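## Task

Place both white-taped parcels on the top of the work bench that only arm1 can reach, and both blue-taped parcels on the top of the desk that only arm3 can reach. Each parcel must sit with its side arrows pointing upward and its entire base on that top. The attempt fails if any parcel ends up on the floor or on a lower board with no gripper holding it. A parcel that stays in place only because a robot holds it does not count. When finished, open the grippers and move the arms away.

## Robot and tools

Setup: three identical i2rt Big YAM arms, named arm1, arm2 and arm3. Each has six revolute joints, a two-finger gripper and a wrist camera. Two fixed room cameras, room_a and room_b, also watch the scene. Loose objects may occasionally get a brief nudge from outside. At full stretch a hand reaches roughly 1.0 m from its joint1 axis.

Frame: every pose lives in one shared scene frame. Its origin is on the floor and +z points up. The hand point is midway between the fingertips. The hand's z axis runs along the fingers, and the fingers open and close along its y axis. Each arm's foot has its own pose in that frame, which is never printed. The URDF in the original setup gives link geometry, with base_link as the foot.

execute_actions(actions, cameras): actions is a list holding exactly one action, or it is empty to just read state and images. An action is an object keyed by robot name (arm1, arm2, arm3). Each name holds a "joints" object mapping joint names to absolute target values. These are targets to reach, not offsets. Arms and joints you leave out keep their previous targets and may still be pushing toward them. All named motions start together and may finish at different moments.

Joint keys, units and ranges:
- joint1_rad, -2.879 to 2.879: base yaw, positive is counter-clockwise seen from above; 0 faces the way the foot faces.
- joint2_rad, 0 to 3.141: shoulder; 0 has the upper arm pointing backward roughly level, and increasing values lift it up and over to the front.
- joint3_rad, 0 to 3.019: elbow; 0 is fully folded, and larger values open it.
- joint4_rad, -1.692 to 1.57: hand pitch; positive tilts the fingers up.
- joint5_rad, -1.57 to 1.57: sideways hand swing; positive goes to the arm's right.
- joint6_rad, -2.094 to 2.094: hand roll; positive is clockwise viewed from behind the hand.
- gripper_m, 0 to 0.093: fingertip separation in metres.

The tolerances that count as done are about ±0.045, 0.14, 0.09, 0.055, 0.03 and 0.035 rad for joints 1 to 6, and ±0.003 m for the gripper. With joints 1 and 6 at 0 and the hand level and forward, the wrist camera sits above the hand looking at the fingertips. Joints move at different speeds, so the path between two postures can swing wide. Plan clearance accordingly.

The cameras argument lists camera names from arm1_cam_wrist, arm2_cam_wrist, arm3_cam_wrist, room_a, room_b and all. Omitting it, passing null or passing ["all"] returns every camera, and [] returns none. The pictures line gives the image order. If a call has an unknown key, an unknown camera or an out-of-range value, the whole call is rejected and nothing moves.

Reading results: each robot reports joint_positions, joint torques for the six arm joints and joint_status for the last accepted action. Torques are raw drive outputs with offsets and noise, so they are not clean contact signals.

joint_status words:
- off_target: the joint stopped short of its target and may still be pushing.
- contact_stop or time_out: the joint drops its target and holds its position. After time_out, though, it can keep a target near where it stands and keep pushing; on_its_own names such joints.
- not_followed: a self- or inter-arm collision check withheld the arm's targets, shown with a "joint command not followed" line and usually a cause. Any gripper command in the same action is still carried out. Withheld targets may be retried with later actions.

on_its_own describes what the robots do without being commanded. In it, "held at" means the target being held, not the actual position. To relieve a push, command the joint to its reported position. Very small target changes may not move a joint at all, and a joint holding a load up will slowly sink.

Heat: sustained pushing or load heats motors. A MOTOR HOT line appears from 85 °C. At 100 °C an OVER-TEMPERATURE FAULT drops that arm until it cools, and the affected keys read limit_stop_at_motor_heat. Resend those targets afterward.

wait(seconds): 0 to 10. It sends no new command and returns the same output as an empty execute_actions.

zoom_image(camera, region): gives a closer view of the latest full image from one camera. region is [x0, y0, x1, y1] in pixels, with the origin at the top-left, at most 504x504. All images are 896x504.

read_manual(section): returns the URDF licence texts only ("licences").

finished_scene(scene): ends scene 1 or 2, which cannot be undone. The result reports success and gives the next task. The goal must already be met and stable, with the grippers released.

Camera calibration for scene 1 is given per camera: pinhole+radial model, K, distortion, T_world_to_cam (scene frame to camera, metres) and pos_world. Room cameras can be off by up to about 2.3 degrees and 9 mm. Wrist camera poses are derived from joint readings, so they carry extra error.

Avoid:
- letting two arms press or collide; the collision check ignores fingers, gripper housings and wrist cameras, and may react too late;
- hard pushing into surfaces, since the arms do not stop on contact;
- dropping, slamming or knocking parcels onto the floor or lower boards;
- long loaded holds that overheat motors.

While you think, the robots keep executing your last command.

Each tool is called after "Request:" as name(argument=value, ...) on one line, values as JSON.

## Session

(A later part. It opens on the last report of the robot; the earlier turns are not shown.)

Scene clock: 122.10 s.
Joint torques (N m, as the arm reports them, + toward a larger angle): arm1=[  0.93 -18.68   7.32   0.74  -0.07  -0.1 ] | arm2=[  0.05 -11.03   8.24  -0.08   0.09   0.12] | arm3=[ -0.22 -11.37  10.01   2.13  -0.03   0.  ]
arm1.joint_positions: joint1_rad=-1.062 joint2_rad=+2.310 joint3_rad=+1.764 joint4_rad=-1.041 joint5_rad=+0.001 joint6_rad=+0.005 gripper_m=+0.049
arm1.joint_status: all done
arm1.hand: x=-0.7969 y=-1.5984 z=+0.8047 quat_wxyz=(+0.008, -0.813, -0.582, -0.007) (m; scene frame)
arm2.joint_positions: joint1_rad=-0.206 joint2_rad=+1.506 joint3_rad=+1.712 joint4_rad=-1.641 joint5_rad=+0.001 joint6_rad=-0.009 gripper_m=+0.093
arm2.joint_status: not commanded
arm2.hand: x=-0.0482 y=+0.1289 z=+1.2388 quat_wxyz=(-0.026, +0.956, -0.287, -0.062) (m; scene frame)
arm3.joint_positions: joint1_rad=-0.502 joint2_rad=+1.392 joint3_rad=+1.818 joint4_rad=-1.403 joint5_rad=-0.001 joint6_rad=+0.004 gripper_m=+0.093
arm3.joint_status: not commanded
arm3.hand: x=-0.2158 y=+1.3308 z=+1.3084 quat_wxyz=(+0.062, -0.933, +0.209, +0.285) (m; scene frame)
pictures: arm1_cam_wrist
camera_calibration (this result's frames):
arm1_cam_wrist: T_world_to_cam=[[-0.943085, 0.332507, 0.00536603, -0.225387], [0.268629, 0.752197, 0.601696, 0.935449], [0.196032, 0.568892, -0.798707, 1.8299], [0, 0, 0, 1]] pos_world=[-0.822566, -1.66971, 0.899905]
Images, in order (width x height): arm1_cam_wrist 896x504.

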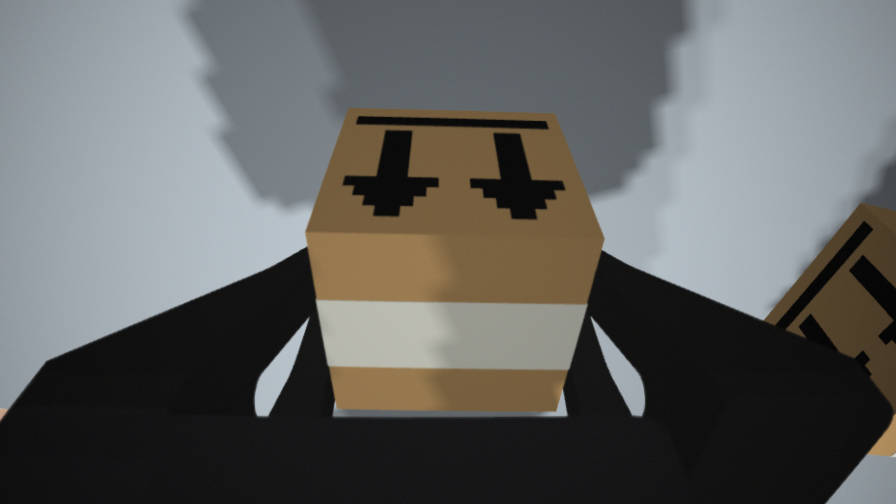

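Request:
execute_actions(actions=[{"arm1":{"joints":{"joint2_rad":2.31,"gripper_m":0.093}}}], cameras=[])

Request:
execute_actions(actions=[{"arm1":{"joints":{"joint2_rad":1.85,"joint4_rad":-1.35}}}], cameras=["arm1_cam_wrist","room_a","room_b"])

Scene clock: 122.93 s.
Joint torques (N m, as the arm reports them, + toward a larger angle): arm1=[  0.8  -22.88   7.24   0.73  -0.07  -0.1 ] | arm2=[  0.03 -11.11   8.21  -0.09   0.1    0.12] | arm3=[ -0.12 -11.34  10.01   2.15  -0.03  -0.01]
arm1.joint_positions: joint1_rad=-1.062 joint2_rad=+2.310 joint3_rad=+1.764 joint4_rad=-1.041 joint5_rad=+0.001 joint6_rad=+0.005 gripper_m=+0.093
arm1.joint_status: all done
arm1.hand: x=-0.7969 y=-1.5984 z=+0.8047 quat_wxyz=(+0.008, -0.813, -0.582, -0.007) (m; scene frame)
arm2.joint_positions: joint1_rad=-0.206 joint2_rad=+1.506 joint3_rad=+1.712 joint4_rad=-1.641 joint5_rad=+0.001 joint6_rad=-0.009 gripper_m=+0.093
arm2.joint_status: not commanded
arm2.hand: x=-0.0482 y=+0.1289 z=+1.2388 quat_wxyz=(-0.026, +0.956, -0.287, -0.062) (m; scene frame)
arm3.joint_positions: joint1_rad=-0.502 joint2_rad=+1.392 joint3_rad=+1.818 joint4_rad=-1.403 joint5_rad=-0.001 joint6_rad=+0.004 gripper_m=+0.093
arm3.joint_status: not commanded
arm3.hand: x=-0.2158 y=+1.3308 z=+1.3084 quat_wxyz=(+0.062, -0.933, +0.209, +0.285) (m; scene frame)
pictures: none
No camera images: the call's "cameras" was empty. Leave "cameras" out to get every camera's image.

Scene clock: 124.40 s.
Joint torques (N m, as the arm reports them, + toward a larger angle): arm1=[  1.15 -17.06   9.29   0.61  -0.06  -0.1 ] | arm2=[  0.05 -11.06   8.23  -0.07   0.1    0.12] | arm3=[ -0.21 -11.37  10.01   2.15  -0.03   0.  ]
arm1.joint_positions: joint1_rad=-1.062 joint2_rad=+1.827 joint3_rad=+1.761 joint4_rad=-1.343 joint5_rad=+0.001 joint6_rad=+0.005 gripper_m=+0.093
arm1.joint_status: all done
arm1.hand: x=-0.7817 y=-1.5573 z=+1.0958 quat_wxyz=(-0.043, -0.810, -0.581, +0.065) (m; scene frame)
arm2.joint_positions: joint1_rad=-0.206 joint2_rad=+1.506 joint3_rad=+1.712 joint4_rad=-1.641 joint5_rad=+0.001 joint6_rad=-0.009 gripper_m=+0.093
arm2.joint_status: not commanded
arm2.hand: x=-0.0482 y=+0.1289 z=+1.2388 quat_wxyz=(-0.026, +0.956, -0.287, -0.062) (m; scene frame)
arm3.joint_positions: joint1_rad=-0.502 joint2_rad=+1.392 joint3_rad=+1.818 joint4_rad=-1.403 joint5_rad=-0.001 joint6_rad=+0.004 gripper_m=+0.093
arm3.joint_status: not commanded
arm3.hand: x=-0.2158 y=+1.3308 z=+1.3084 quat_wxyz=(+0.062, -0.933, +0.209, +0.285) (m; scene frame)
pictures: arm1_cam_wrist, room_a, room_b
camera_calibration (this result's frames):
arm1_cam_wrist: T_world_to_cam=[[-0.94315, 0.332359, 0.00252515, -0.223409], [0.2976, 0.841081, 0.451683, 1.05076], [0.147997, 0.426756, -0.892175, 1.87958], [0, 0, 0, 1]] pos_world=[-0.801585, -1.61164, 1.20287]
Images, in order (width x height): arm1_cam_wrist 896x504, room_a 896x504, room_b 896x504.

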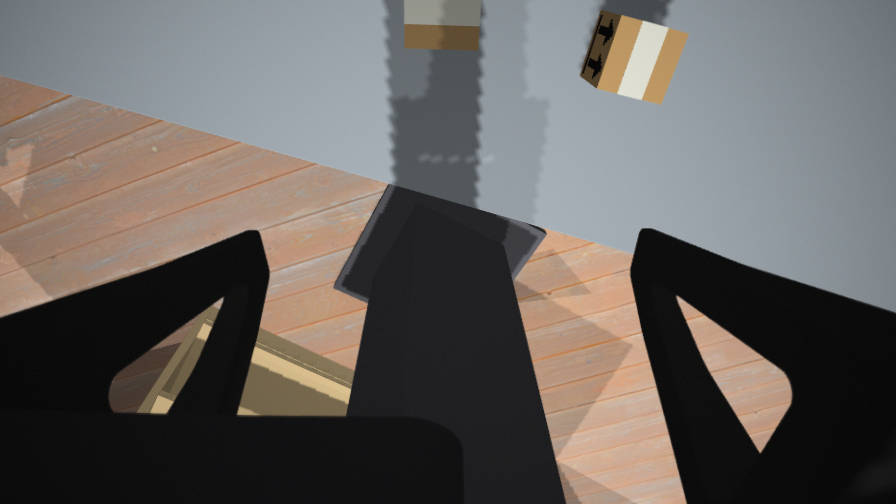

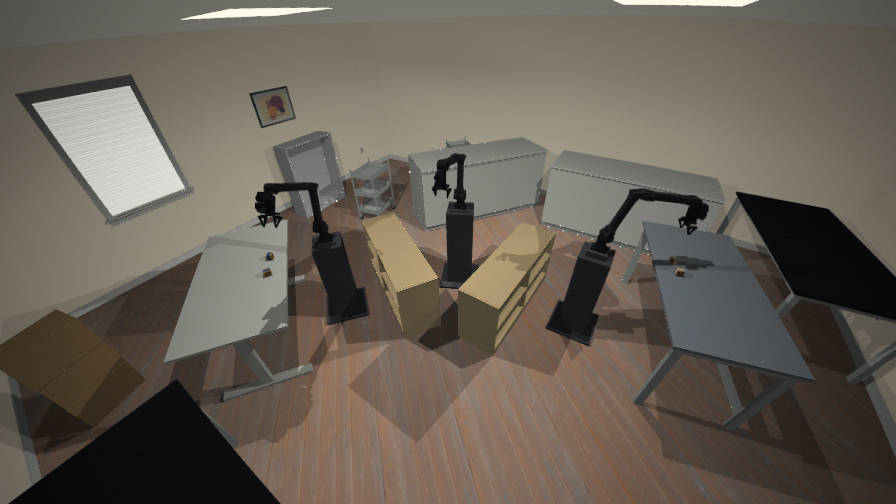

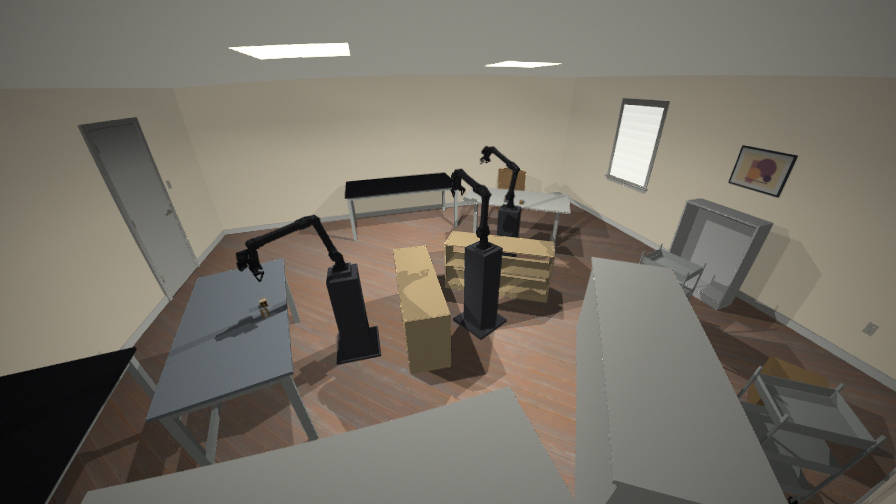

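Request:
finished_scene(scene=1)

The scene is finished: the task was done.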